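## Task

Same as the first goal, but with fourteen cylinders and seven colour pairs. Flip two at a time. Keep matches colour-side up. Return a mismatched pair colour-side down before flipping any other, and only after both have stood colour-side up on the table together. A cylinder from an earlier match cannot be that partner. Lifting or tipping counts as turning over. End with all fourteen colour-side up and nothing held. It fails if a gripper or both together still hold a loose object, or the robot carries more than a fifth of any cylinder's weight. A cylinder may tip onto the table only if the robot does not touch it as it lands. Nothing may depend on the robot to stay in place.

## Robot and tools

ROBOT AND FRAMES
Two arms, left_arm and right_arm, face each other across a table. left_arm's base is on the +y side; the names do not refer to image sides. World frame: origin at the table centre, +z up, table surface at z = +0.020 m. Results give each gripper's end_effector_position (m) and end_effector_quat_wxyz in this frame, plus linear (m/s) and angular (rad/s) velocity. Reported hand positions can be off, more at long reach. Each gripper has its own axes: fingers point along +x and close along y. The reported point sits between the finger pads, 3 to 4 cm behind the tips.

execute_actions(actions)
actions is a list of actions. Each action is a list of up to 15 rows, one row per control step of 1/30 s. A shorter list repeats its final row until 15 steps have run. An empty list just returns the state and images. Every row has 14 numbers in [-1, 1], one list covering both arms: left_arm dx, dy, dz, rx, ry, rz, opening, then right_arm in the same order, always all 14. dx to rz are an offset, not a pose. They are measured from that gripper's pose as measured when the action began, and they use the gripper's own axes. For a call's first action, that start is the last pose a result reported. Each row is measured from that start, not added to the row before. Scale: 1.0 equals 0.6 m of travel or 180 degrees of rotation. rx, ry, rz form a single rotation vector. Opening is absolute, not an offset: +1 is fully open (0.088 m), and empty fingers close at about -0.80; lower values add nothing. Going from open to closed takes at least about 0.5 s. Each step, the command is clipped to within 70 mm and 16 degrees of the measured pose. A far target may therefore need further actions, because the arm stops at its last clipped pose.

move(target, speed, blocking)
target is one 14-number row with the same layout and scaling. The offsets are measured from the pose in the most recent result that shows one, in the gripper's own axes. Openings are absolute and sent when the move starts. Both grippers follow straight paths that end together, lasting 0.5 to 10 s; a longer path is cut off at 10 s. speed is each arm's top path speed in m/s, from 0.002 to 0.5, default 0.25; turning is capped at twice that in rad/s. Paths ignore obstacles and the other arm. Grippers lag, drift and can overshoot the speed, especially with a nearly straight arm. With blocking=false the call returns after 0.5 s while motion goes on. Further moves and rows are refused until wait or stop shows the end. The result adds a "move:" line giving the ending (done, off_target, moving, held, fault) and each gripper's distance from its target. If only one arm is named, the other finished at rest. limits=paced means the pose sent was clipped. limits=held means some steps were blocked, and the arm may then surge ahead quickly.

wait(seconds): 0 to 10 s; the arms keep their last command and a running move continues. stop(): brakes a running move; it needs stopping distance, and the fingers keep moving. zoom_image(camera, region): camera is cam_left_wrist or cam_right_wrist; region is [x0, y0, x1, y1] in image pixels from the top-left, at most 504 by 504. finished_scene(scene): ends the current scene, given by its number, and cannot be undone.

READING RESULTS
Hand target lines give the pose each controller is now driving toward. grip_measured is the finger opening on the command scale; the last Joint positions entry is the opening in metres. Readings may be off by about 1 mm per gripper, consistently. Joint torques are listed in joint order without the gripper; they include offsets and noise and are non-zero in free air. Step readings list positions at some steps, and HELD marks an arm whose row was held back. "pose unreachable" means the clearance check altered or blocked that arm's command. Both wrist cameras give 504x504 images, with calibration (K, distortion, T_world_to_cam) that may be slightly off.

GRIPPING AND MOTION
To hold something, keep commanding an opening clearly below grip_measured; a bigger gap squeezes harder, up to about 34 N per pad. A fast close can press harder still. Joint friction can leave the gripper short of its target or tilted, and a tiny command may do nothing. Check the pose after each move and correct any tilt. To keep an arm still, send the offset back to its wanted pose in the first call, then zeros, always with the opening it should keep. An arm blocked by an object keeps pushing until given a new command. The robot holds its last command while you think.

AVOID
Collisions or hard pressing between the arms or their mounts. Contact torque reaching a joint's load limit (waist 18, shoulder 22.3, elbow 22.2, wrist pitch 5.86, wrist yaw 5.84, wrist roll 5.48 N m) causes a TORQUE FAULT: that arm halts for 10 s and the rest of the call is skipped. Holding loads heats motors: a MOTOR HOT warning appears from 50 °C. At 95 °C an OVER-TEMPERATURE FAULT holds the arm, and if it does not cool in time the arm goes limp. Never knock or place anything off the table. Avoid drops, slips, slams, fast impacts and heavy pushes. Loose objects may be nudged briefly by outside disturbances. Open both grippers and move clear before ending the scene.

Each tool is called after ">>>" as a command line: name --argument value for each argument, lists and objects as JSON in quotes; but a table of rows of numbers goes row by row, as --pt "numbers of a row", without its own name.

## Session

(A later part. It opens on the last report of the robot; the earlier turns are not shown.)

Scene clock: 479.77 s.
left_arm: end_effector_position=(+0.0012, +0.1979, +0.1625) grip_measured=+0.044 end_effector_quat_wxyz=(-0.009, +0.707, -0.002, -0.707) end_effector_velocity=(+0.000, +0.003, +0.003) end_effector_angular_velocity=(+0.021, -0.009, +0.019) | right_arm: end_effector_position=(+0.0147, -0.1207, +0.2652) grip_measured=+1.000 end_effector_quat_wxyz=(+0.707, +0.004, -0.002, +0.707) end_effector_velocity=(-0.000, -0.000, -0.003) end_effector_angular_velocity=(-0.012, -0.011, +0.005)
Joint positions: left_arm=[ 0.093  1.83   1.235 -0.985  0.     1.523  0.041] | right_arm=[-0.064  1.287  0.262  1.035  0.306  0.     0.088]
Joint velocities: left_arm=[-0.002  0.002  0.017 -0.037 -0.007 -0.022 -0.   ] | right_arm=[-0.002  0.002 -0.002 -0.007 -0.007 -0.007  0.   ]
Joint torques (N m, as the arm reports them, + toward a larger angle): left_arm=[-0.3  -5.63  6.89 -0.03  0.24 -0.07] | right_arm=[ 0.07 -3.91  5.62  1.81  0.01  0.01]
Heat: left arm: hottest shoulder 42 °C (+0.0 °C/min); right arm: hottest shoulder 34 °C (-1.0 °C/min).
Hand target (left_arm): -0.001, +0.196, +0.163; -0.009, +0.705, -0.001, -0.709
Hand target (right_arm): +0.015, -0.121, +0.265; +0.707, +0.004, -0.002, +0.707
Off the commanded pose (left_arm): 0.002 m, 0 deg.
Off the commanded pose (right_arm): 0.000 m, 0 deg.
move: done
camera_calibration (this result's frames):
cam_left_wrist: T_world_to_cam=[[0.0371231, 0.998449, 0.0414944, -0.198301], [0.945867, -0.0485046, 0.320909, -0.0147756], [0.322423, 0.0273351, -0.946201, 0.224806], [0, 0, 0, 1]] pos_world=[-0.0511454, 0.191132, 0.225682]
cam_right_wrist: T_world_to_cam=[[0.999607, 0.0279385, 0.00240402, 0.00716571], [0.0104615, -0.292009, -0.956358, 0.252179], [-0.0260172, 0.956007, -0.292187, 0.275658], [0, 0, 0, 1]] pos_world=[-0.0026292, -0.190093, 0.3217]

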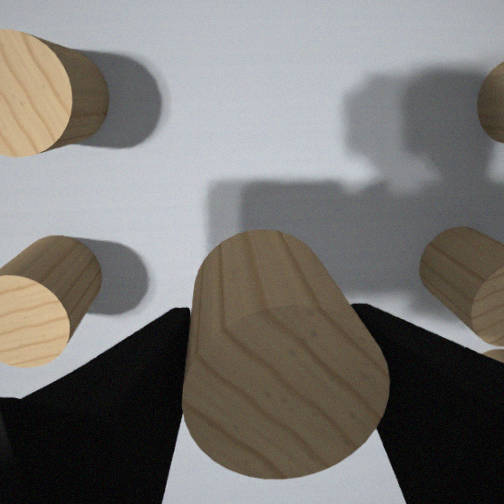

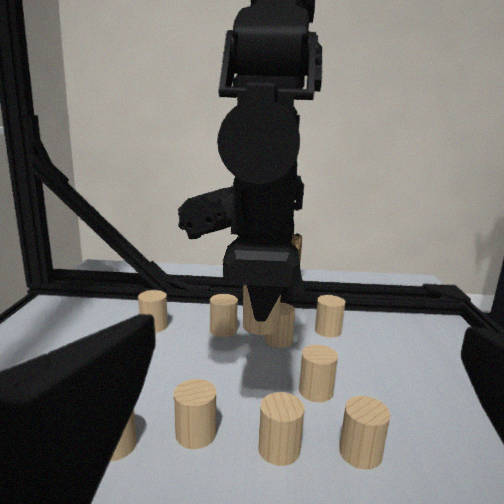

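>>> move --target '[0.143,0,0,0,0,0,-0.3, 0,0,0,0,0,0,1]' --speed 0.06

>>> move --target '[0,0,0,0,0,0,0.8, 0,0,0,0,0,0,1]'

>>> move --target '[-0.145,0,0,0,0,0.004,0.8, 0,0,0,0,0,0,1]' --speed 0.15

>>> move --target '[0,0.002,-0.118,0,0,0,0.8, 0,0,0,0,0,0,1]' --speed 0.15

Scene clock: 484.63 s.
left_arm: end_effector_position=(+0.0011, +0.1974, +0.0805) grip_measured=+0.039 end_effector_quat_wxyz=(-0.006, +0.707, -0.005, -0.707) end_effector_velocity=(-0.002, +0.002, +0.000) end_effector_angular_velocity=(+0.008, +0.007, -0.010) | right_arm: end_effector_position=(+0.0147, -0.1207, +0.2652) grip_measured=+1.000 end_effector_quat_wxyz=(+0.707, +0.004, -0.002, +0.707) end_effector_velocity=(+0.000, -0.001, -0.002) end_effector_angular_velocity=(-0.007, -0.024, -0.005)
Joint positions: left_arm=[ 0.093  1.981  1.071 -0.663  0.001  1.523  0.041] | right_arm=[-0.064  1.287  0.262  1.035  0.306  0.     0.088]
Joint velocities: left_arm=[-0.002 -0.002 -0.002 -0.007  0.007  0.007 -0.   ] | right_arm=[ 0.002 -0.002 -0.002 -0.007  0.007 -0.022  0.   ]
Joint torques (N m, as the arm reports them, + toward a larger angle): left_arm=[ 0.   -5.76  4.41  0.6   0.04  0.06] | right_arm=[ 0.06 -3.92  5.61  1.81  0.01  0.01]
Heat: left arm: hottest shoulder 42 °C (+0.0 °C/min); right arm: hottest shoulder 34 °C (-1.0 °C/min).
Hand target (left_arm): +0.002, +0.199, +0.077; -0.009, +0.707, -0.002, -0.707
Hand target (right_arm): +0.015, -0.121, +0.265; +0.707, +0.004, -0.002, +0.707
Off the commanded pose (left_arm): 0.004 m, 0 deg.
Off the commanded pose (right_arm): 0.000 m, 0 deg.
move: done
camera_calibration (this result's frames):
cam_left_wrist: T_world_to_cam=[[0.0371537, 0.998735, 0.0338831, -0.193863], [0.946145, -0.0460688, 0.320447, 0.0111508], [0.321603, 0.0201526, -0.94666, 0.148727], [0, 0, 0, 1]] pos_world=[-0.0511786, 0.191134, 0.143789]
cam_right_wrist: T_world_to_cam=[[0.999607, 0.0279385, 0.00240402, 0.00716571], [0.0104615, -0.292009, -0.956358, 0.252179], [-0.0260172, 0.956007, -0.292187, 0.275658], [0, 0, 0, 1]] pos_world=[-0.0026292, -0.190093, 0.3217]

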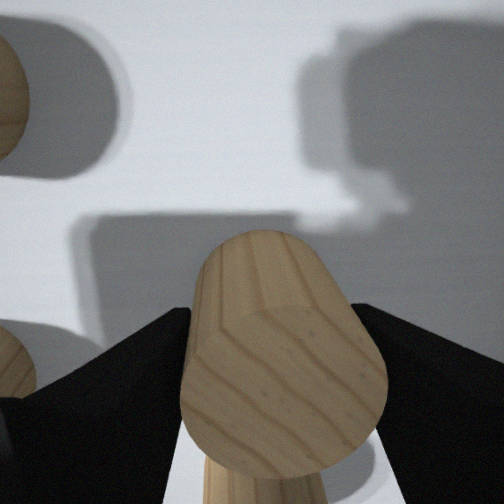

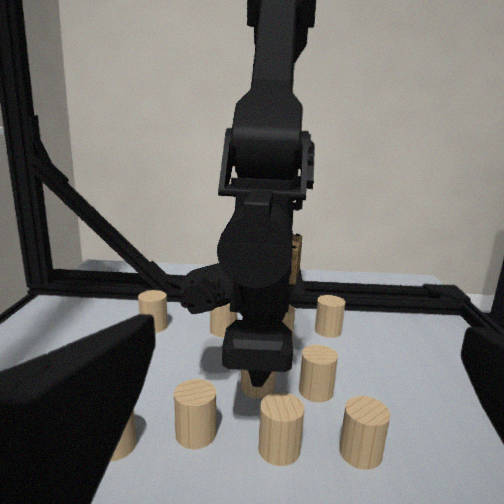

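Scene clock: 485.33 s.
left_arm: end_effector_position=(+0.0011, +0.1973, +0.0805) grip_measured=+0.798 end_effector_quat_wxyz=(-0.006, +0.707, -0.005, -0.707) end_effector_velocity=(+0.003, +0.000, +0.001) end_effector_angular_velocity=(+0.001, -0.022, +0.020) | right_arm: end_effector_position=(+0.0147, -0.1207, +0.2652) grip_measured=+1.000 end_effector_quat_wxyz=(+0.707, +0.004, -0.002, +0.707) end_effector_velocity=(+0.002, -0.000, -0.002) end_effector_angular_velocity=(-0.007, -0.024, -0.000)
Joint positions: left_arm=[ 0.093  1.981  1.071 -0.663  0.001  1.523  0.078] | right_arm=[-0.064  1.287  0.262  1.035  0.306  0.     0.088]
Joint velocities: left_arm=[-0.002 -0.002  0.002 -0.007 -0.022 -0.022  0.   ] | right_arm=[-0.007 -0.002 -0.002 -0.007 -0.007 -0.022  0.   ]
Joint torques (N m, as the arm reports them, + toward a larger angle): left_arm=[ 0.01 -6.67  4.8   0.2   0.05  0.  ] | right_arm=[ 0.04 -3.9   5.59  1.81  0.    0.  ]
Heat: left arm: hottest shoulder 42 °C (-1.0 °C/min); right arm: hottest shoulder 34 °C (-1.0 °C/min).
Hand target (left_arm): +0.001, +0.197, +0.081; -0.006, +0.707, -0.005, -0.707
Hand target (right_arm): +0.015, -0.121, +0.265; +0.707, +0.004, -0.002, +0.707
Off the commanded pose (left_arm): 0.000 m, 0 deg.
Off the commanded pose (right_arm): 0.000 m, 0 deg.
move: done
camera_calibration (this result's frames):
cam_left_wrist: T_world_to_cam=[[0.0371545, 0.998748, 0.033502, -0.193751], [0.946153, -0.0459469, 0.320442, 0.0111284], [0.32158, 0.0197922, -0.946676, 0.148803], [0, 0, 0, 1]] pos_world=[-0.0511824, 0.191075, 0.143793]
cam_right_wrist: T_world_to_cam=[[0.999607, 0.0279385, 0.00240402, 0.00716571], [0.0104615, -0.292009, -0.956358, 0.252179], [-0.0260172, 0.956007, -0.292187, 0.275658], [0, 0, 0, 1]] pos_world=[-0.0026292, -0.190093, 0.3217]

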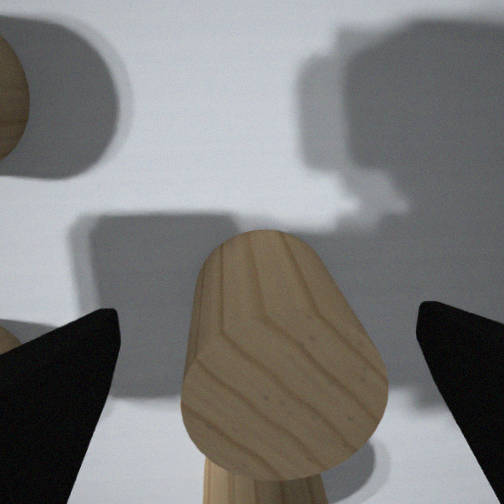

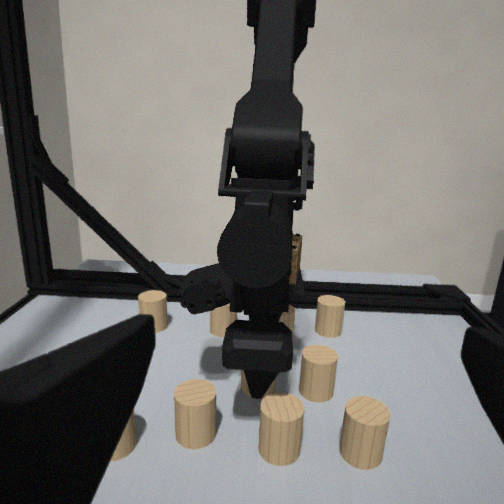

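Scene clock: 486.37 s.
left_arm: end_effector_position=(+0.0013, +0.1997, +0.1616) grip_measured=+0.800 end_effector_quat_wxyz=(-0.008, +0.707, -0.003, -0.707) end_effector_velocity=(+0.002, -0.001, +0.002) end_effector_angular_velocity=(-0.004, -0.022, +0.019) | right_arm: end_effector_position=(+0.0147, -0.1207, +0.2652) grip_measured=+1.000 end_effector_quat_wxyz=(+0.707, +0.004, -0.002, +0.707) end_effector_velocity=(-0.000, -0.000, -0.002) end_effector_angular_velocity=(-0.007, +0.005, +0.005)
Joint positions: left_arm=[ 0.093  1.822  1.222 -0.976  0.001  1.523  0.078] | right_arm=[-0.064  1.287  0.262  1.035  0.306  0.     0.088]
Joint velocities: left_arm=[-0.002 -0.002  0.007 -0.007 -0.022 -0.022 -0.   ] | right_arm=[-0.002 -0.002 -0.002 -0.007 -0.007  0.007  0.   ]
Joint torques (N m, as the arm reports them, + toward a larger angle): left_arm=[-0.2  -7.47  6.71 -0.02  0.03 -0.04] | right_arm=[ 0.09 -3.99  5.61  1.81  0.01 -0.02]
Heat: left arm: hottest shoulder 42 °C (-1.0 °C/min); right arm: hottest shoulder 34 °C (-1.0 °C/min).
Hand target (left_arm): +0.001, +0.197, +0.167; -0.002, +0.707, -0.009, -0.707
Hand target (right_arm): +0.015, -0.121, +0.265; +0.707, +0.004, -0.002, +0.707
Off the commanded pose (left_arm): 0.006 m, 1 deg.
Off the commanded pose (right_arm): 0.000 m, 0 deg.
move: done
camera_calibration (this result's frames):
cam_left_wrist: T_world_to_cam=[[0.0371431, 0.99857, 0.0384562, -0.199617], [0.946052, -0.0475329, 0.32051, -0.0145716], [0.321879, 0.0244769, -0.946464, 0.224464], [0, 0, 0, 1]] pos_world=[-0.0510503, 0.193145, 0.224794]
cam_right_wrist: T_world_to_cam=[[0.999607, 0.0279385, 0.00240402, 0.00716571], [0.0104615, -0.292009, -0.956358, 0.252179], [-0.0260172, 0.956007, -0.292187, 0.275658], [0, 0, 0, 1]] pos_world=[-0.0026292, -0.190093, 0.3217]

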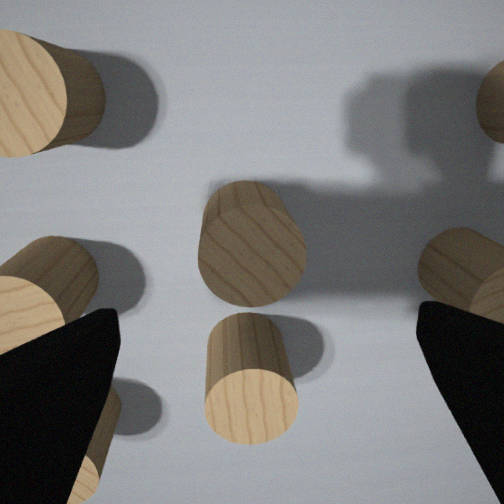

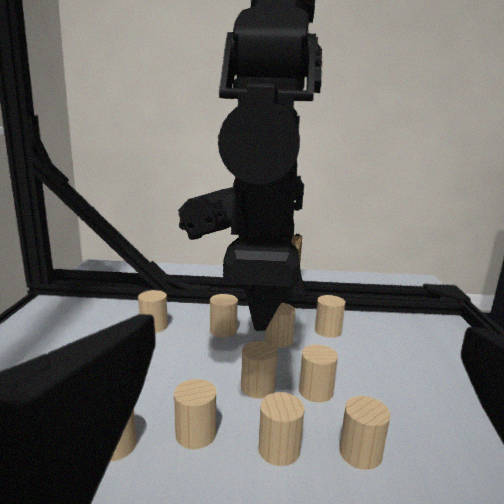

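Scene clock: 487.23 s.
left_arm: end_effector_position=(+0.0702, +0.1990, +0.1619) grip_measured=+0.800 end_effector_quat_wxyz=(-0.007, +0.707, -0.004, -0.708) end_effector_velocity=(+0.003, +0.003, -0.001) end_effector_angular_velocity=(+0.013, -0.005, -0.000) | right_arm: end_effector_position=(+0.0147, -0.1207, +0.2652) grip_measured=+1.000 end_effector_quat_wxyz=(+0.707, +0.004, -0.002, +0.707) end_effector_velocity=(-0.002, -0.000, -0.002) end_effector_angular_velocity=(-0.007, -0.010, +0.019)
Joint positions: left_arm=[ 0.307  1.834  1.237 -0.979  0.001  1.735  0.078] | right_arm=[-0.064  1.287  0.262  1.035  0.306  0.     0.088]
Joint velocities: left_arm=[ 0.007  0.002 -0.002 -0.007 -0.007  0.007 -0.   ] | right_arm=[-0.002 -0.002 -0.002 -0.007 -0.022 -0.007  0.   ]
Joint torques (N m, as the arm reports them, + toward a larger angle): left_arm=[ 0.13 -5.66  6.68 -0.03 -0.06  0.13] | right_arm=[ 0.06 -3.96  5.58  1.81  0.02  0.  ]
Heat: left arm: hottest shoulder 42 °C (-1.0 °C/min); right arm: hottest shoulder 34 °C (-1.0 °C/min).
Hand target (left_arm): +0.072, +0.197, +0.162; -0.007, +0.708, -0.004, -0.706
Hand target (right_arm): +0.015, -0.121, +0.265; +0.707, +0.004, -0.002, +0.707
Off the commanded pose (left_arm): 0.002 m, 0 deg.
Off the commanded pose (right_arm): 0.000 m, 0 deg.
move: done
camera_calibration (this result's frames):
cam_left_wrist: T_world_to_cam=[[0.0360353, 0.99869, 0.0363253, -0.201123], [0.946429, -0.0457762, 0.31965, -0.0801543], [0.320894, 0.0228606, -0.946839, 0.203064], [0, 0, 0, 1]] pos_world=[0.0179457, 0.192549, 0.225197]
cam_right_wrist: T_world_to_cam=[[0.999607, 0.0279385, 0.00240402, 0.00716571], [0.0104615, -0.292009, -0.956358, 0.252179], [-0.0260172, 0.956007, -0.292187, 0.275658], [0, 0, 0, 1]] pos_world=[-0.0026292, -0.190093, 0.3217]

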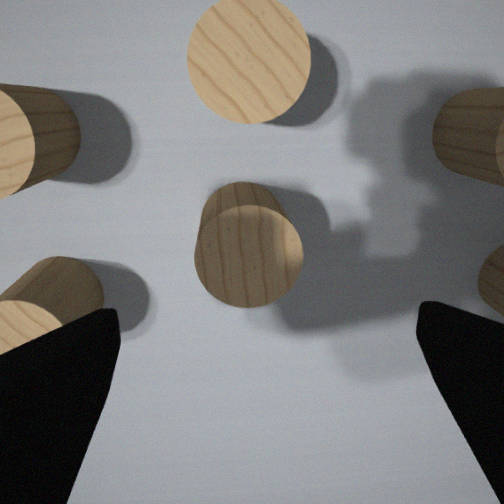

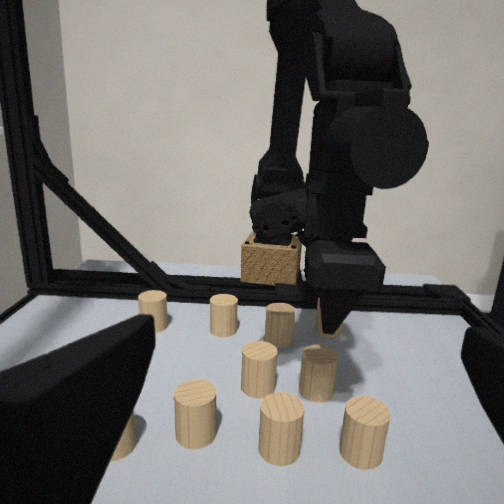

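Red now at (.001,.199).

>>> move --target '[0.14,0.002,0,0,0,0,0.8, 0,0,0,0,0,0,1]' --speed 0.06

>>> move --target '[0,0,0,0,0,0,-0.3, 0,0,0,0,0,0,1]'

>>> move --target '[-0.14,0,0,0,0,0,-0.3, 0,0,0,0,0,0,1]' --speed 0.15

>>> move --target '[-0.182,0.24,0.088,0,0,0.506,-0.3, 0,0,0,0,0,0,1]' --speed 0.3

Scene clock: 491.60 s.
left_arm: end_effector_position=(+0.0709, +0.1966, +0.0816) grip_measured=+0.800 end_effector_quat_wxyz=(-0.003, +0.707, -0.007, -0.707) end_effector_velocity=(+0.002, -0.001, +0.000) end_effector_angular_velocity=(-0.006, -0.008, +0.010) | right_arm: end_effector_position=(+0.0147, -0.1207, +0.2652) grip_measured=+1.000 end_effector_quat_wxyz=(+0.707, +0.004, -0.002, +0.707) end_effector_velocity=(-0.000, -0.000, -0.002) end_effector_angular_velocity=(-0.007, -0.010, +0.005)
Joint positions: left_arm=[ 0.308  1.985  1.084 -0.664  0.001  1.737  0.078] | right_arm=[-0.064  1.287  0.262  1.035  0.306  0.     0.088]
Joint velocities: left_arm=[ 0.002 -0.002 -0.002  0.007 -0.007 -0.007 -0.   ] | right_arm=[-0.002 -0.002 -0.002 -0.007 -0.007 -0.007  0.   ]
Joint torques (N m, as the arm reports them, + toward a larger angle): left_arm=[-0.12 -5.87  4.39  0.42  0.04  0.  ] | right_arm=[ 0.05 -3.92  5.58  1.82  0.01  0.01]
Heat: left arm: hottest shoulder 42 °C (+0.0 °C/min); right arm: hottest elbow 34 °C (-1.0 °C/min).
Hand target (left_arm): +0.071, +0.199, +0.078; -0.006, +0.707, -0.004, -0.708
Hand target (right_arm): +0.015, -0.121, +0.265; +0.707, +0.004, -0.002, +0.707
Off the commanded pose (left_arm): 0.004 m, 1 deg.
Off the commanded pose (right_arm): 0.000 m, 0 deg.
move: done
camera_calibration (this result's frames):
cam_left_wrist: T_world_to_cam=[[0.036371, 0.998975, 0.0269585, -0.195126], [0.945953, -0.0431146, 0.321426, -0.0559449], [0.322259, 0.0138109, -0.946551, 0.128531], [0, 0, 0, 1]] pos_world=[0.018598, 0.190738, 0.144903]
cam_right_wrist: T_world_to_cam=[[0.999607, 0.0279385, 0.00240402, 0.00716571], [0.0104615, -0.292009, -0.956358, 0.252179], [-0.0260172, 0.956007, -0.292187, 0.275658], [0, 0, 0, 1]] pos_world=[-0.0026292, -0.190093, 0.3217]

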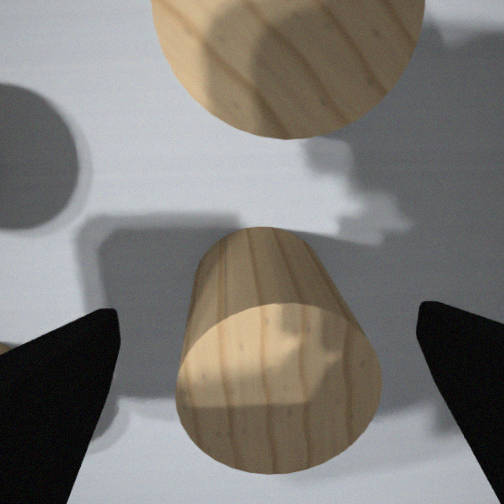

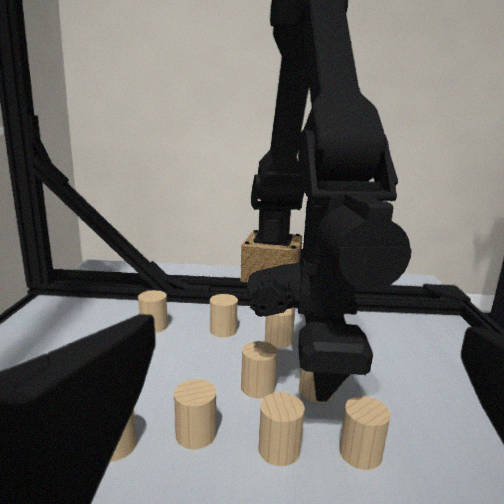

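Scene clock: 492.10 s.
left_arm: end_effector_position=(+0.0709, +0.1971, +0.0816) grip_measured=+0.037 end_effector_quat_wxyz=(-0.004, +0.707, -0.006, -0.707) end_effector_velocity=(+0.000, +0.000, +0.001) end_effector_angular_velocity=(+0.004, -0.007, +0.005) | right_arm: end_effector_position=(+0.0147, -0.1207, +0.2652) grip_measured=+1.000 end_effector_quat_wxyz=(+0.707, +0.004, -0.002, +0.707) end_effector_velocity=(-0.000, -0.000, -0.002) end_effector_angular_velocity=(-0.007, -0.010, +0.005)
Joint positions: left_arm=[ 0.308  1.985  1.084 -0.666  0.     1.737  0.041] | right_arm=[-0.064  1.287  0.262  1.035  0.306  0.     0.088]
Joint velocities: left_arm=[-0.002 -0.002  0.002 -0.007 -0.007 -0.007 -0.   ] | right_arm=[-0.002 -0.002 -0.002 -0.007 -0.007 -0.007  0.   ]
Joint torques (N m, as the arm reports them, + toward a larger angle): left_arm=[-0.02 -6.66  4.99  0.37  0.1  -0.01] | right_arm=[ 0.06 -3.93  5.56  1.81  0.   -0.01]
Heat: left arm: hottest shoulder 42 °C (+0.0 °C/min); right arm: hottest elbow 34 °C (-1.0 °C/min).
Hand target (left_arm): +0.071, +0.197, +0.082; -0.003, +0.707, -0.007, -0.707
Hand target (right_arm): +0.015, -0.121, +0.265; +0.707, +0.004, -0.002, +0.707
Off the commanded pose (left_arm): 0.001 m, 0 deg.
Off the commanded pose (right_arm): 0.000 m, 0 deg.
move: done
camera_calibration (this result's frames):
cam_left_wrist: T_world_to_cam=[[0.0363685, 0.998909, 0.0292774, -0.195803], [0.945942, -0.0438588, 0.321355, -0.0557518], [0.322289, 0.0160075, -0.946506, 0.128089], [0, 0, 0, 1]] pos_world=[0.0185774, 0.191094, 0.144886]
cam_right_wrist: T_world_to_cam=[[0.999607, 0.0279385, 0.00240402, 0.00716571], [0.0104615, -0.292009, -0.956358, 0.252179], [-0.0260172, 0.956007, -0.292187, 0.275658], [0, 0, 0, 1]] pos_world=[-0.0026292, -0.190093, 0.3217]

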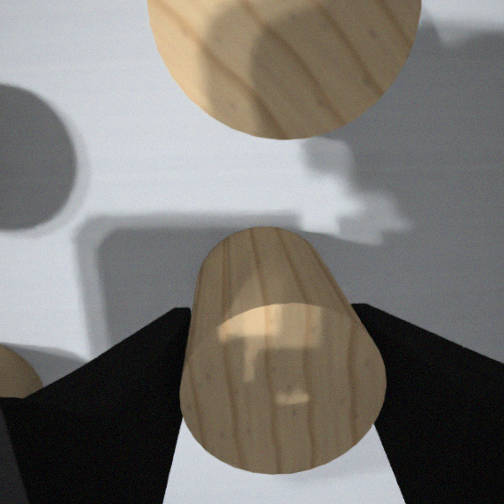

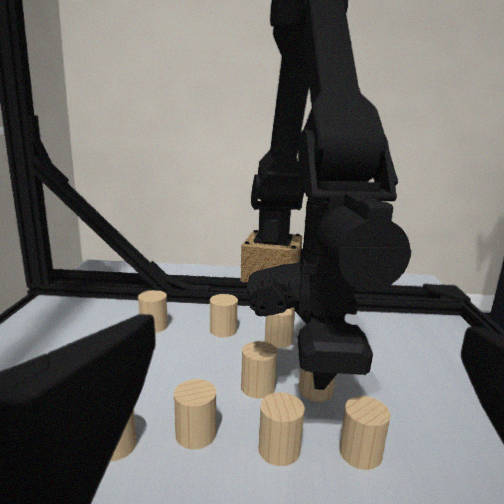

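Scene clock: 493.10 s.
left_arm: end_effector_position=(+0.0705, +0.2002, +0.1591) grip_measured=+0.036 end_effector_quat_wxyz=(-0.011, +0.706, +0.000, -0.708) end_effector_velocity=(+0.000, +0.001, +0.004) end_effector_angular_velocity=(+0.008, -0.006, -0.010) | right_arm: end_effector_position=(+0.0147, -0.1207, +0.2652) grip_measured=+1.000 end_effector_quat_wxyz=(+0.707, +0.004, -0.002, +0.707) end_effector_velocity=(+0.000, -0.001, -0.000) end_effector_angular_velocity=(-0.002, -0.008, +0.005)
Joint positions: left_arm=[ 0.308  1.843  1.237 -0.982  0.     1.737  0.041] | right_arm=[-0.064  1.287  0.262  1.035  0.306  0.     0.088]
Joint velocities: left_arm=[-0.002 -0.002  0.012 -0.022 -0.007  0.007 -0.   ] | right_arm=[-0.002 -0.007 -0.002 -0.007 -0.007 -0.007  0.   ]
Joint torques (N m, as the arm reports them, + toward a larger angle): left_arm=[-0.17 -7.69  6.72 -0.06  0.04 -0.04] | right_arm=[-0.01 -3.91  5.6   1.82  0.    0.  ]
Heat: left arm: hottest shoulder 42 °C (+0.0 °C/min); right arm: hottest elbow 34 °C (-1.0 °C/min).
Hand target (left_arm): +0.070, +0.197, +0.166; -0.004, +0.707, -0.006, -0.707
Hand target (right_arm): +0.015, -0.121, +0.265; +0.707, +0.004, -0.002, +0.707
Off the commanded pose (left_arm): 0.007 m, 1 deg.
Off the commanded pose (right_arm): 0.000 m, 0 deg.
move: done
camera_calibration (this result's frames):
cam_left_wrist: T_world_to_cam=[[0.0364797, 0.998181, 0.0480014, -0.203934], [0.946862, -0.0498843, 0.317749, -0.0783713], [0.319565, 0.0338593, -0.946959, 0.19824], [0, 0, 0, 1]] pos_world=[0.0182955, 0.192942, 0.222417]
cam_right_wrist: T_world_to_cam=[[0.999607, 0.0279385, 0.00240402, 0.00716571], [0.0104615, -0.292009, -0.956358, 0.252179], [-0.0260172, 0.956007, -0.292187, 0.275658], [0, 0, 0, 1]] pos_world=[-0.0026292, -0.190093, 0.3217]

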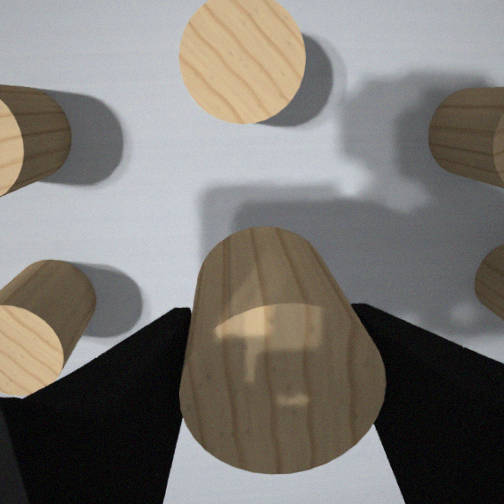

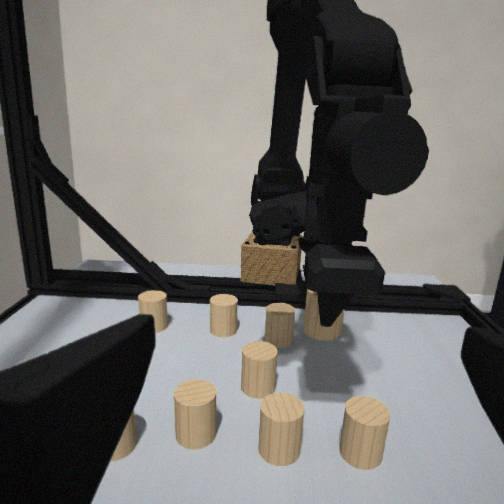

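Scene clock: 496.30 s.
left_arm: end_effector_position=(+0.0154, +0.0587, +0.2638) grip_measured=+0.035 end_effector_quat_wxyz=(+0.490, +0.496, -0.505, -0.508) end_effector_velocity=(-0.002, -0.000, -0.005) end_effector_angular_velocity=(+0.008, +0.007, +0.000) | right_arm: end_effector_position=(+0.0146, -0.1206, +0.2654) grip_measured=+1.000 end_effector_quat_wxyz=(+0.707, +0.004, -0.002, +0.707) end_effector_velocity=(+0.000, -0.001, -0.000) end_effector_angular_velocity=(-0.002, -0.008, +0.005)
Joint positions: left_arm=[0.149 1.843 0.677 1.158 0.018 1.574 0.041] | right_arm=[-0.064  1.287  0.262  1.035  0.306  0.     0.088]
Joint velocities: left_arm=[-0.007  0.012 -0.002  0.007 -0.007 -0.007 -0.   ] | right_arm=[-0.002 -0.007 -0.002 -0.007 -0.007 -0.007  0.   ]
Joint torques (N m, as the arm reports them, + toward a larger angle): left_arm=[-0.31 -5.8   6.59  2.13 -0.23 -0.15] | right_arm=[ 0.03 -3.93  5.61  1.81  0.01 -0.01]
Heat: left arm: hottest shoulder 42 °C (+0.0 °C/min); right arm: hottest elbow 34 °C (+0.0 °C/min).
Hand target (left_arm): +0.015, +0.056, +0.266; +0.495, +0.494, -0.506, -0.505
Hand target (right_arm): +0.015, -0.121, +0.265; +0.707, +0.004, -0.002, +0.707
Off the commanded pose (left_arm): 0.004 m, 1 deg.
Off the commanded pose (right_arm): 0.000 m, 0 deg.
move: done
camera_calibration (this result's frames):
cam_left_wrist: T_world_to_cam=[[0.025794, 0.0403277, -0.998854, 0.266809], [0.954442, 0.296143, 0.0366035, -0.0128045], [0.297279, -0.954292, -0.0308517, 0.136419], [0, 0, 0, 1]] pos_world=[-0.0352155, 0.123216, 0.27118]
cam_right_wrist: T_world_to_cam=[[0.999607, 0.0279377, 0.00229981, 0.00721128], [0.0103521, -0.291661, -0.956466, 0.252412], [-0.0260507, 0.956114, -0.291836, 0.27556], [0, 0, 0, 1]] pos_world=[-0.00264292, -0.190049, 0.321825]

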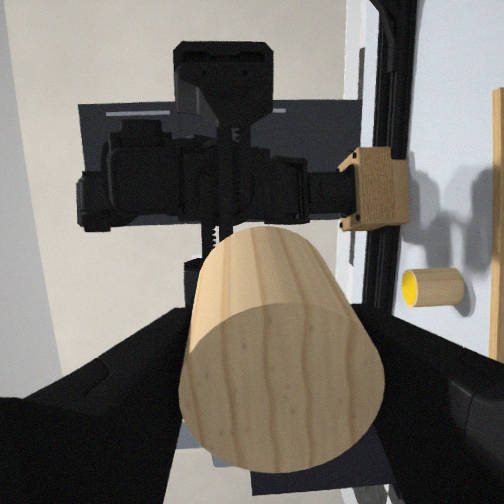

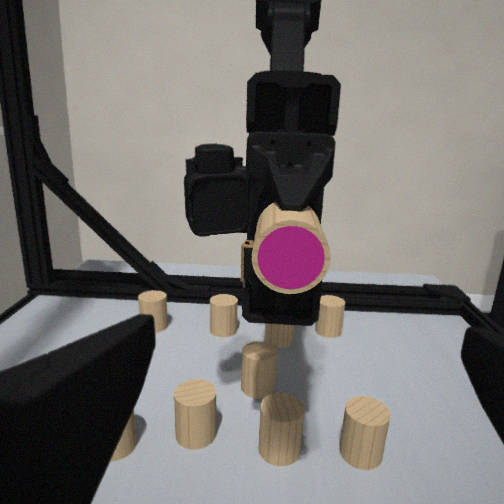

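>>> move --target '[0.111,0.003,-0.001,0,0,0,-0.3, 0.099,0,0,0,0,0,1]' --speed 0.1

>>> move --target '[0,0,0,0,0,0,-0.3, 0,0,0,0,0,0,-0.3]'

>>> move --target '[0,0,0,0,0,0,1, 0,0,0,0,0,0,-0.3]'

>>> move --target '[-0.1,0,0,0,0,0,1, -0.1,0,0,0,0,0,-0.3]' --speed 0.15

>>> move --target '[-0.092,-0.162,-0.15,0,0,-0.497,0.8, -0.235,-0.067,-0.172,0,0.503,0,-0.3]' --speed 0.3

Scene clock: 500.87 s.
left_arm: end_effector_position=(+0.0147, -0.0051, +0.2637) grip_measured=+0.034 end_effector_quat_wxyz=(+0.489, +0.498, -0.504, -0.509) end_effector_velocity=(-0.003, -0.001, -0.001) end_effector_angular_velocity=(-0.002, +0.007, +0.000) | right_arm: end_effector_position=(+0.0147, -0.0645, +0.2653) grip_measured=+1.000 end_effector_quat_wxyz=(+0.708, +0.003, -0.002, +0.707) end_effector_velocity=(+0.002, +0.001, -0.003) end_effector_angular_velocity=(-0.012, -0.010, -0.000)
Joint positions: left_arm=[0.148 2.019 0.958 1.047 0.018 1.574 0.041] | right_arm=[-0.132  1.536  0.453  1.09   0.238  0.     0.088]
Joint velocities: left_arm=[-0.007  0.007  0.002  0.007 -0.007 -0.007 -0.   ] | right_arm=[-0.007  0.007  0.002 -0.007 -0.007 -0.007  0.   ]
Joint torques (N m, as the arm reports them, + toward a larger angle): left_arm=[-0.19 -7.    7.01  1.69  0.02 -0.03] | right_arm=[-0.28 -4.75  6.71  1.98 -0.12  0.  ]
Heat: left arm: hottest shoulder 42 °C (+0.0 °C/min); right arm: hottest elbow 35 °C (+0.0 °C/min).
Hand target (left_arm): +0.015, -0.008, +0.265; +0.490, +0.497, -0.505, -0.508
Hand target (right_arm): +0.015, -0.061, +0.266; +0.707, +0.004, -0.002, +0.707
Off the commanded pose (left_arm): 0.003 m, 0 deg.
Off the commanded pose (right_arm): 0.003 m, 0 deg.
move: done
camera_calibration (this result's frames):
cam_left_wrist: T_world_to_cam=[[0.0258358, 0.0448995, -0.998657, 0.269228], [0.954441, 0.295972, 0.0379988, 0.00634448], [0.297281, -0.954141, -0.0352072, 0.0769007], [0, 0, 0, 1]] pos_world=[-0.0358723, 0.0594081, 0.271333]
cam_right_wrist: T_world_to_cam=[[0.999614, 0.0275598, 0.00340333, 0.00529215], [0.0113498, -0.293627, -0.955853, 0.268364], [-0.0253438, 0.955523, -0.293827, 0.222327], [0, 0, 0, 1]] pos_world=[-0.00270137, -0.133785, 0.321824]

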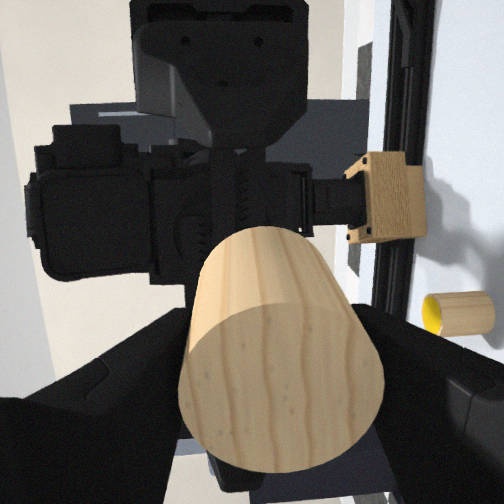

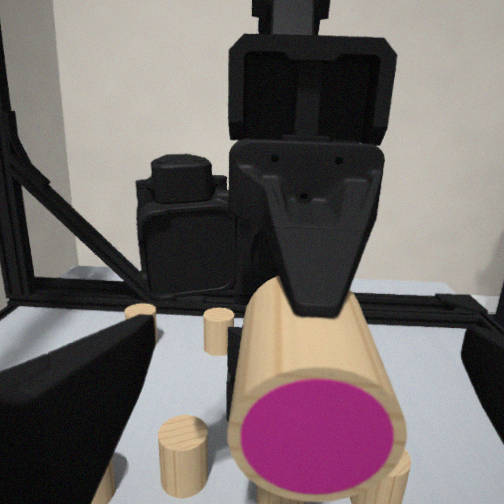

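Scene clock: 501.37 s.
left_arm: end_effector_position=(+0.0147, -0.0052, +0.2636) grip_measured=+0.034 end_effector_quat_wxyz=(+0.489, +0.498, -0.504, -0.509) end_effector_velocity=(+0.000, -0.000, +0.001) end_effector_angular_velocity=(+0.003, +0.007, -0.005) | right_arm: end_effector_position=(+0.0147, -0.0645, +0.2654) grip_measured=+0.022 end_effector_quat_wxyz=(+0.708, +0.003, -0.002, +0.707) end_effector_velocity=(-0.000, +0.001, -0.002) end_effector_angular_velocity=(-0.007, -0.024, +0.005)
Joint positions: left_arm=[0.148 2.019 0.959 1.047 0.018 1.574 0.041] | right_arm=[-0.132  1.536  0.453  1.091  0.238  0.     0.04 ]
Joint velocities: left_arm=[ 0.002 -0.002  0.002 -0.007  0.007 -0.007 -0.   ] | right_arm=[-0.002  0.002  0.002 -0.007 -0.007 -0.022 -0.   ]
Joint torques (N m, as the arm reports them, + toward a larger angle): left_arm=[-0.09 -7.75  5.75  1.74  0.02 -0.03] | right_arm=[ 0.08 -5.69  5.28  1.83 -0.01 -0.02]
Heat: left arm: hottest shoulder 42 °C (+0.0 °C/min); right arm: hottest elbow 35 °C (+0.0 °C/min).
Hand target (left_arm): +0.015, -0.005, +0.264; +0.489, +0.498, -0.504, -0.509
Hand target (right_arm): +0.015, -0.065, +0.265; +0.708, +0.003, -0.002, +0.707
Off the commanded pose (left_arm): 0.000 m, 0 deg.
Off the commanded pose (right_arm): 0.000 m, 0 deg.
move: done
camera_calibration (this result's frames):
cam_left_wrist: T_world_to_cam=[[0.0258358, 0.0448995, -0.998657, 0.269189], [0.954441, 0.295972, 0.0379988, 0.00637373], [0.297281, -0.954141, -0.0352072, 0.0768128], [0, 0, 0, 1]] pos_world=[-0.035873, 0.0593173, 0.271289]
cam_right_wrist: T_world_to_cam=[[0.999615, 0.0275586, 0.00332426, 0.00531264], [0.0112644, -0.293273, -0.955962, 0.268495], [-0.0253701, 0.955631, -0.29347, 0.222264], [0, 0, 0, 1]] pos_world=[-0.00269617, -0.133807, 0.321882]

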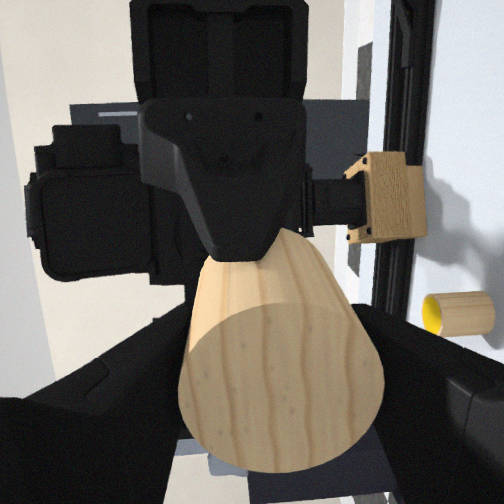

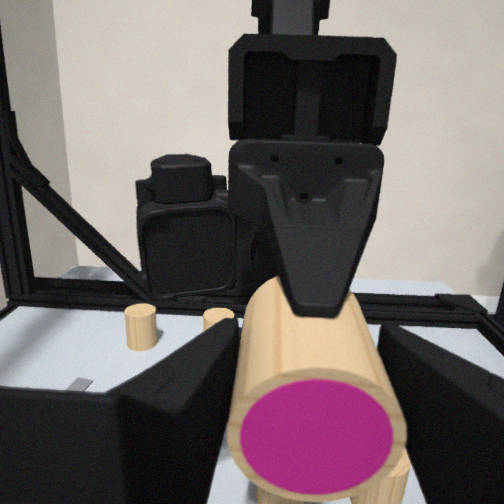

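Scene clock: 502.07 s.
left_arm: end_effector_position=(+0.0147, -0.0052, +0.2636) grip_measured=+1.000 end_effector_quat_wxyz=(+0.489, +0.498, -0.504, -0.509) end_effector_velocity=(+0.002, +0.001, -0.001) end_effector_angular_velocity=(+0.007, -0.007, +0.010) | right_arm: end_effector_position=(+0.0147, -0.0645, +0.2654) grip_measured=+0.022 end_effector_quat_wxyz=(+0.708, +0.003, -0.002, +0.707) end_effector_velocity=(-0.000, -0.000, -0.002) end_effector_angular_velocity=(-0.007, +0.006, +0.005)
Joint positions: left_arm=[0.148 2.019 0.959 1.047 0.018 1.574 0.088] | right_arm=[-0.132  1.536  0.453  1.091  0.238  0.     0.04 ]
Joint velocities: left_arm=[ 0.002 -0.002 -0.002 -0.007 -0.007  0.007  0.   ] | right_arm=[-0.002 -0.002 -0.002 -0.007 -0.007  0.007 -0.   ]
Joint torques (N m, as the arm reports them, + toward a larger angle): left_arm=[ 0.02 -7.64  5.82  1.73  0.03 -0.05] | right_arm=[ 0.06 -5.65  5.33  1.82  0.    0.  ]
Heat: left arm: hottest shoulder 42 °C (+0.0 °C/min); right arm: hottest elbow 35 °C (+0.0 °C/min).
Hand target (left_arm): +0.015, -0.005, +0.264; +0.489, +0.498, -0.504, -0.509
Hand target (right_arm): +0.015, -0.064, +0.265; +0.708, +0.003, -0.002, +0.707
Off the commanded pose (left_arm): 0.000 m, 0 deg.
Off the commanded pose (right_arm): 0.000 m, 0 deg.
move: done
camera_calibration (this result's frames):
cam_left_wrist: T_world_to_cam=[[0.0258358, 0.0448995, -0.998657, 0.269189], [0.954441, 0.295972, 0.0379988, 0.00637373], [0.297281, -0.954141, -0.0352072, 0.0768128], [0, 0, 0, 1]] pos_world=[-0.035873, 0.0593173, 0.271289]
cam_right_wrist: T_world_to_cam=[[0.999615, 0.0275586, 0.00332426, 0.00531264], [0.0112644, -0.293273, -0.955962, 0.268495], [-0.0253701, 0.955631, -0.29347, 0.222264], [0, 0, 0, 1]] pos_world=[-0.00269617, -0.133807, 0.321882]

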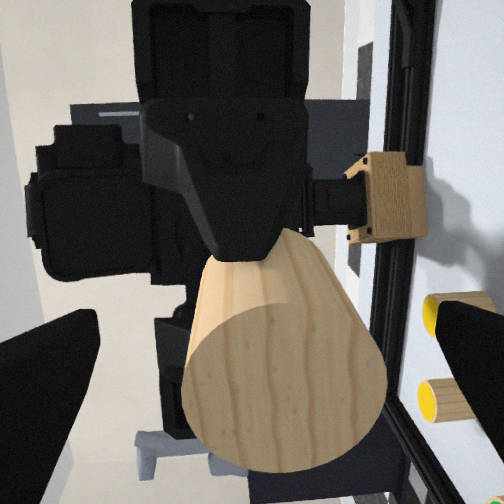

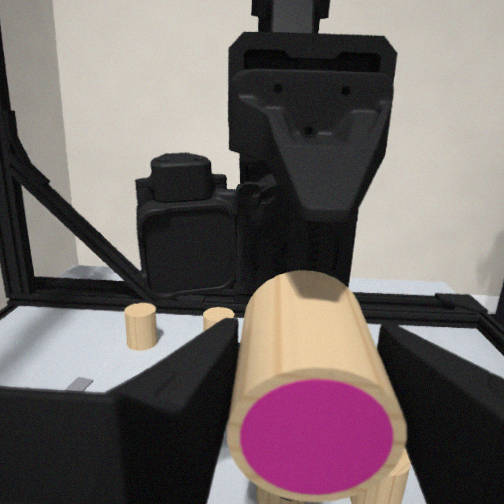

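Scene clock: 502.97 s.
left_arm: end_effector_position=(+0.0152, +0.0528, +0.2604) grip_measured=+1.000 end_effector_quat_wxyz=(+0.487, +0.500, -0.501, -0.511) end_effector_velocity=(-0.000, +0.002, +0.004) end_effector_angular_velocity=(-0.012, +0.007, +0.005) | right_arm: end_effector_position=(+0.0143, -0.1214, +0.2672) grip_measured=+0.022 end_effector_quat_wxyz=(+0.707, +0.006, -0.003, +0.707) end_effector_velocity=(-0.001, -0.003, -0.002) end_effector_angular_velocity=(-0.012, +0.004, +0.010)
Joint positions: left_arm=[0.148 1.861 0.702 1.135 0.018 1.574 0.088] | right_arm=[-0.061  1.277  0.263  1.027  0.308  0.001  0.04 ]
Joint velocities: left_arm=[-0.002 -0.012 -0.007  0.007 -0.007 -0.007  0.   ] | right_arm=[ 0.002 -0.017 -0.007 -0.022 -0.007  0.007 -0.   ]
Joint torques (N m, as the arm reports them, + toward a larger angle): left_arm=[ 0.16 -7.57  4.72  2.01  0.08 -0.05] | right_arm=[ 0.39 -4.85  4.25  1.7   0.09 -0.02]
Heat: left arm: hottest shoulder 42 °C (+0.0 °C/min); right arm: hottest elbow 34 °C (-1.0 °C/min).
Hand target (left_arm): +0.016, +0.055, +0.265; +0.489, +0.498, -0.504, -0.509
Hand target (right_arm): +0.015, -0.124, +0.265; +0.708, +0.004, -0.002, +0.707
Off the commanded pose (left_arm): 0.005 m, 1 deg.
Off the commanded pose (right_arm): 0.004 m, 0 deg.
move: done
camera_calibration (this result's frames):
cam_left_wrist: T_world_to_cam=[[0.0259226, 0.0551826, -0.99814, 0.262714], [0.954437, 0.295564, 0.041128, -0.0119117], [0.297284, -0.953728, -0.0450065, 0.134362], [0, 0, 0, 1]] pos_world=[-0.0353849, 0.117168, 0.268763]
cam_right_wrist: T_world_to_cam=[[0.999609, 0.027937, 0.00105251, 0.0078623], [0.00908171, -0.288885, -0.957321, 0.254516], [-0.0264406, 0.956956, -0.289026, 0.276154], [0, 0, 0, 1]] pos_world=[-0.00286897, -0.190962, 0.32346]

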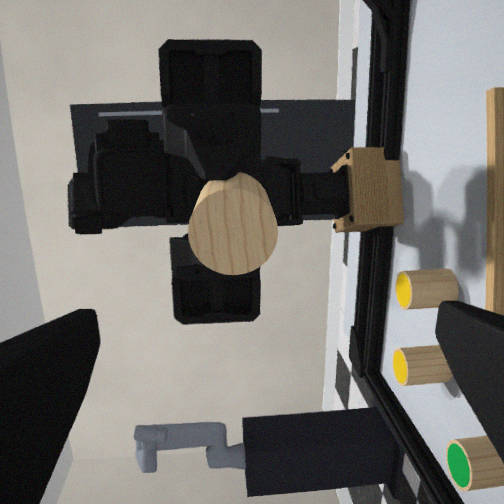

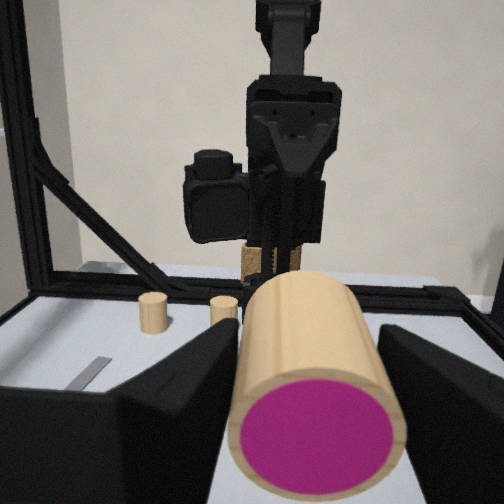

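Scene clock: 506.07 s.
left_arm: end_effector_position=(+0.1049, +0.1085, +0.1656) grip_measured=+0.800 end_effector_quat_wxyz=(-0.009, +0.705, -0.003, -0.709) end_effector_velocity=(+0.003, -0.002, +0.006) end_effector_angular_velocity=(+0.002, -0.022, +0.019) | right_arm: end_effector_position=(+0.0550, -0.2632, +0.1607) grip_measured=+0.022 end_effector_quat_wxyz=(+0.506, -0.499, +0.500, +0.495) end_effector_velocity=(-0.001, -0.004, -0.001) end_effector_angular_velocity=(-0.029, +0.019, +0.015)
Joint positions: left_arm=[ 0.358  2.188  1.77  -1.161  0.003  1.788  0.078] | right_arm=[-0.271  1.293  0.799 -1.076  0.01   0.109  0.04 ]
Joint velocities: left_arm=[-0.002  0.002  0.027 -0.022 -0.022 -0.022  0.   ] | right_arm=[-0.007  0.007  0.002 -0.022 -0.022 -0.022 -0.   ]
Joint torques (N m, as the arm reports them, + toward a larger angle): left_arm=[ 0.12 -7.71  6.88 -0.05 -0.13  0.09] | right_arm=[-0.2  -3.13  7.03 -0.06 -0.08 -0.21]
Heat: left arm: hottest shoulder 42 °C (+0.0 °C/min); right arm: hottest elbow 35 °C (+0.0 °C/min).
Hand target (left_arm): +0.107, +0.107, +0.164; -0.011, +0.707, -0.002, -0.707
Hand target (right_arm): +0.055, -0.261, +0.162; +0.504, -0.499, +0.500, +0.497
Off the commanded pose (left_arm): 0.002 m, 1 deg.
Off the commanded pose (right_arm): 0.003 m, 1 deg.
move: done
camera_calibration (this result's frames):
cam_left_wrist: T_world_to_cam=[[0.0388089, 0.99847, 0.0394012, -0.112872], [0.947328, -0.0493086, 0.316448, -0.117492], [0.317906, 0.0250449, -0.947791, 0.197695], [0, 0, 0, 1]] pos_world=[0.0528351, 0.101954, 0.229001]
cam_right_wrist: T_world_to_cam=[[0.999793, -0.00664733, -0.0192323, -0.0345347], [-0.000620349, -0.954656, 0.297712, -0.265178], [-0.0203393, -0.297638, -0.954462, 0.158506], [0, 0, 0, 1]] pos_world=[0.0375869, -0.206205, 0.22957]

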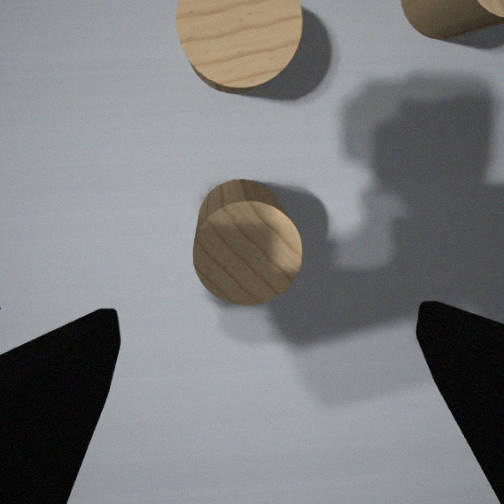

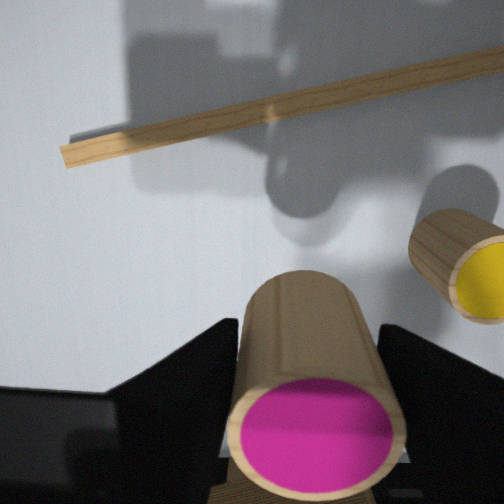

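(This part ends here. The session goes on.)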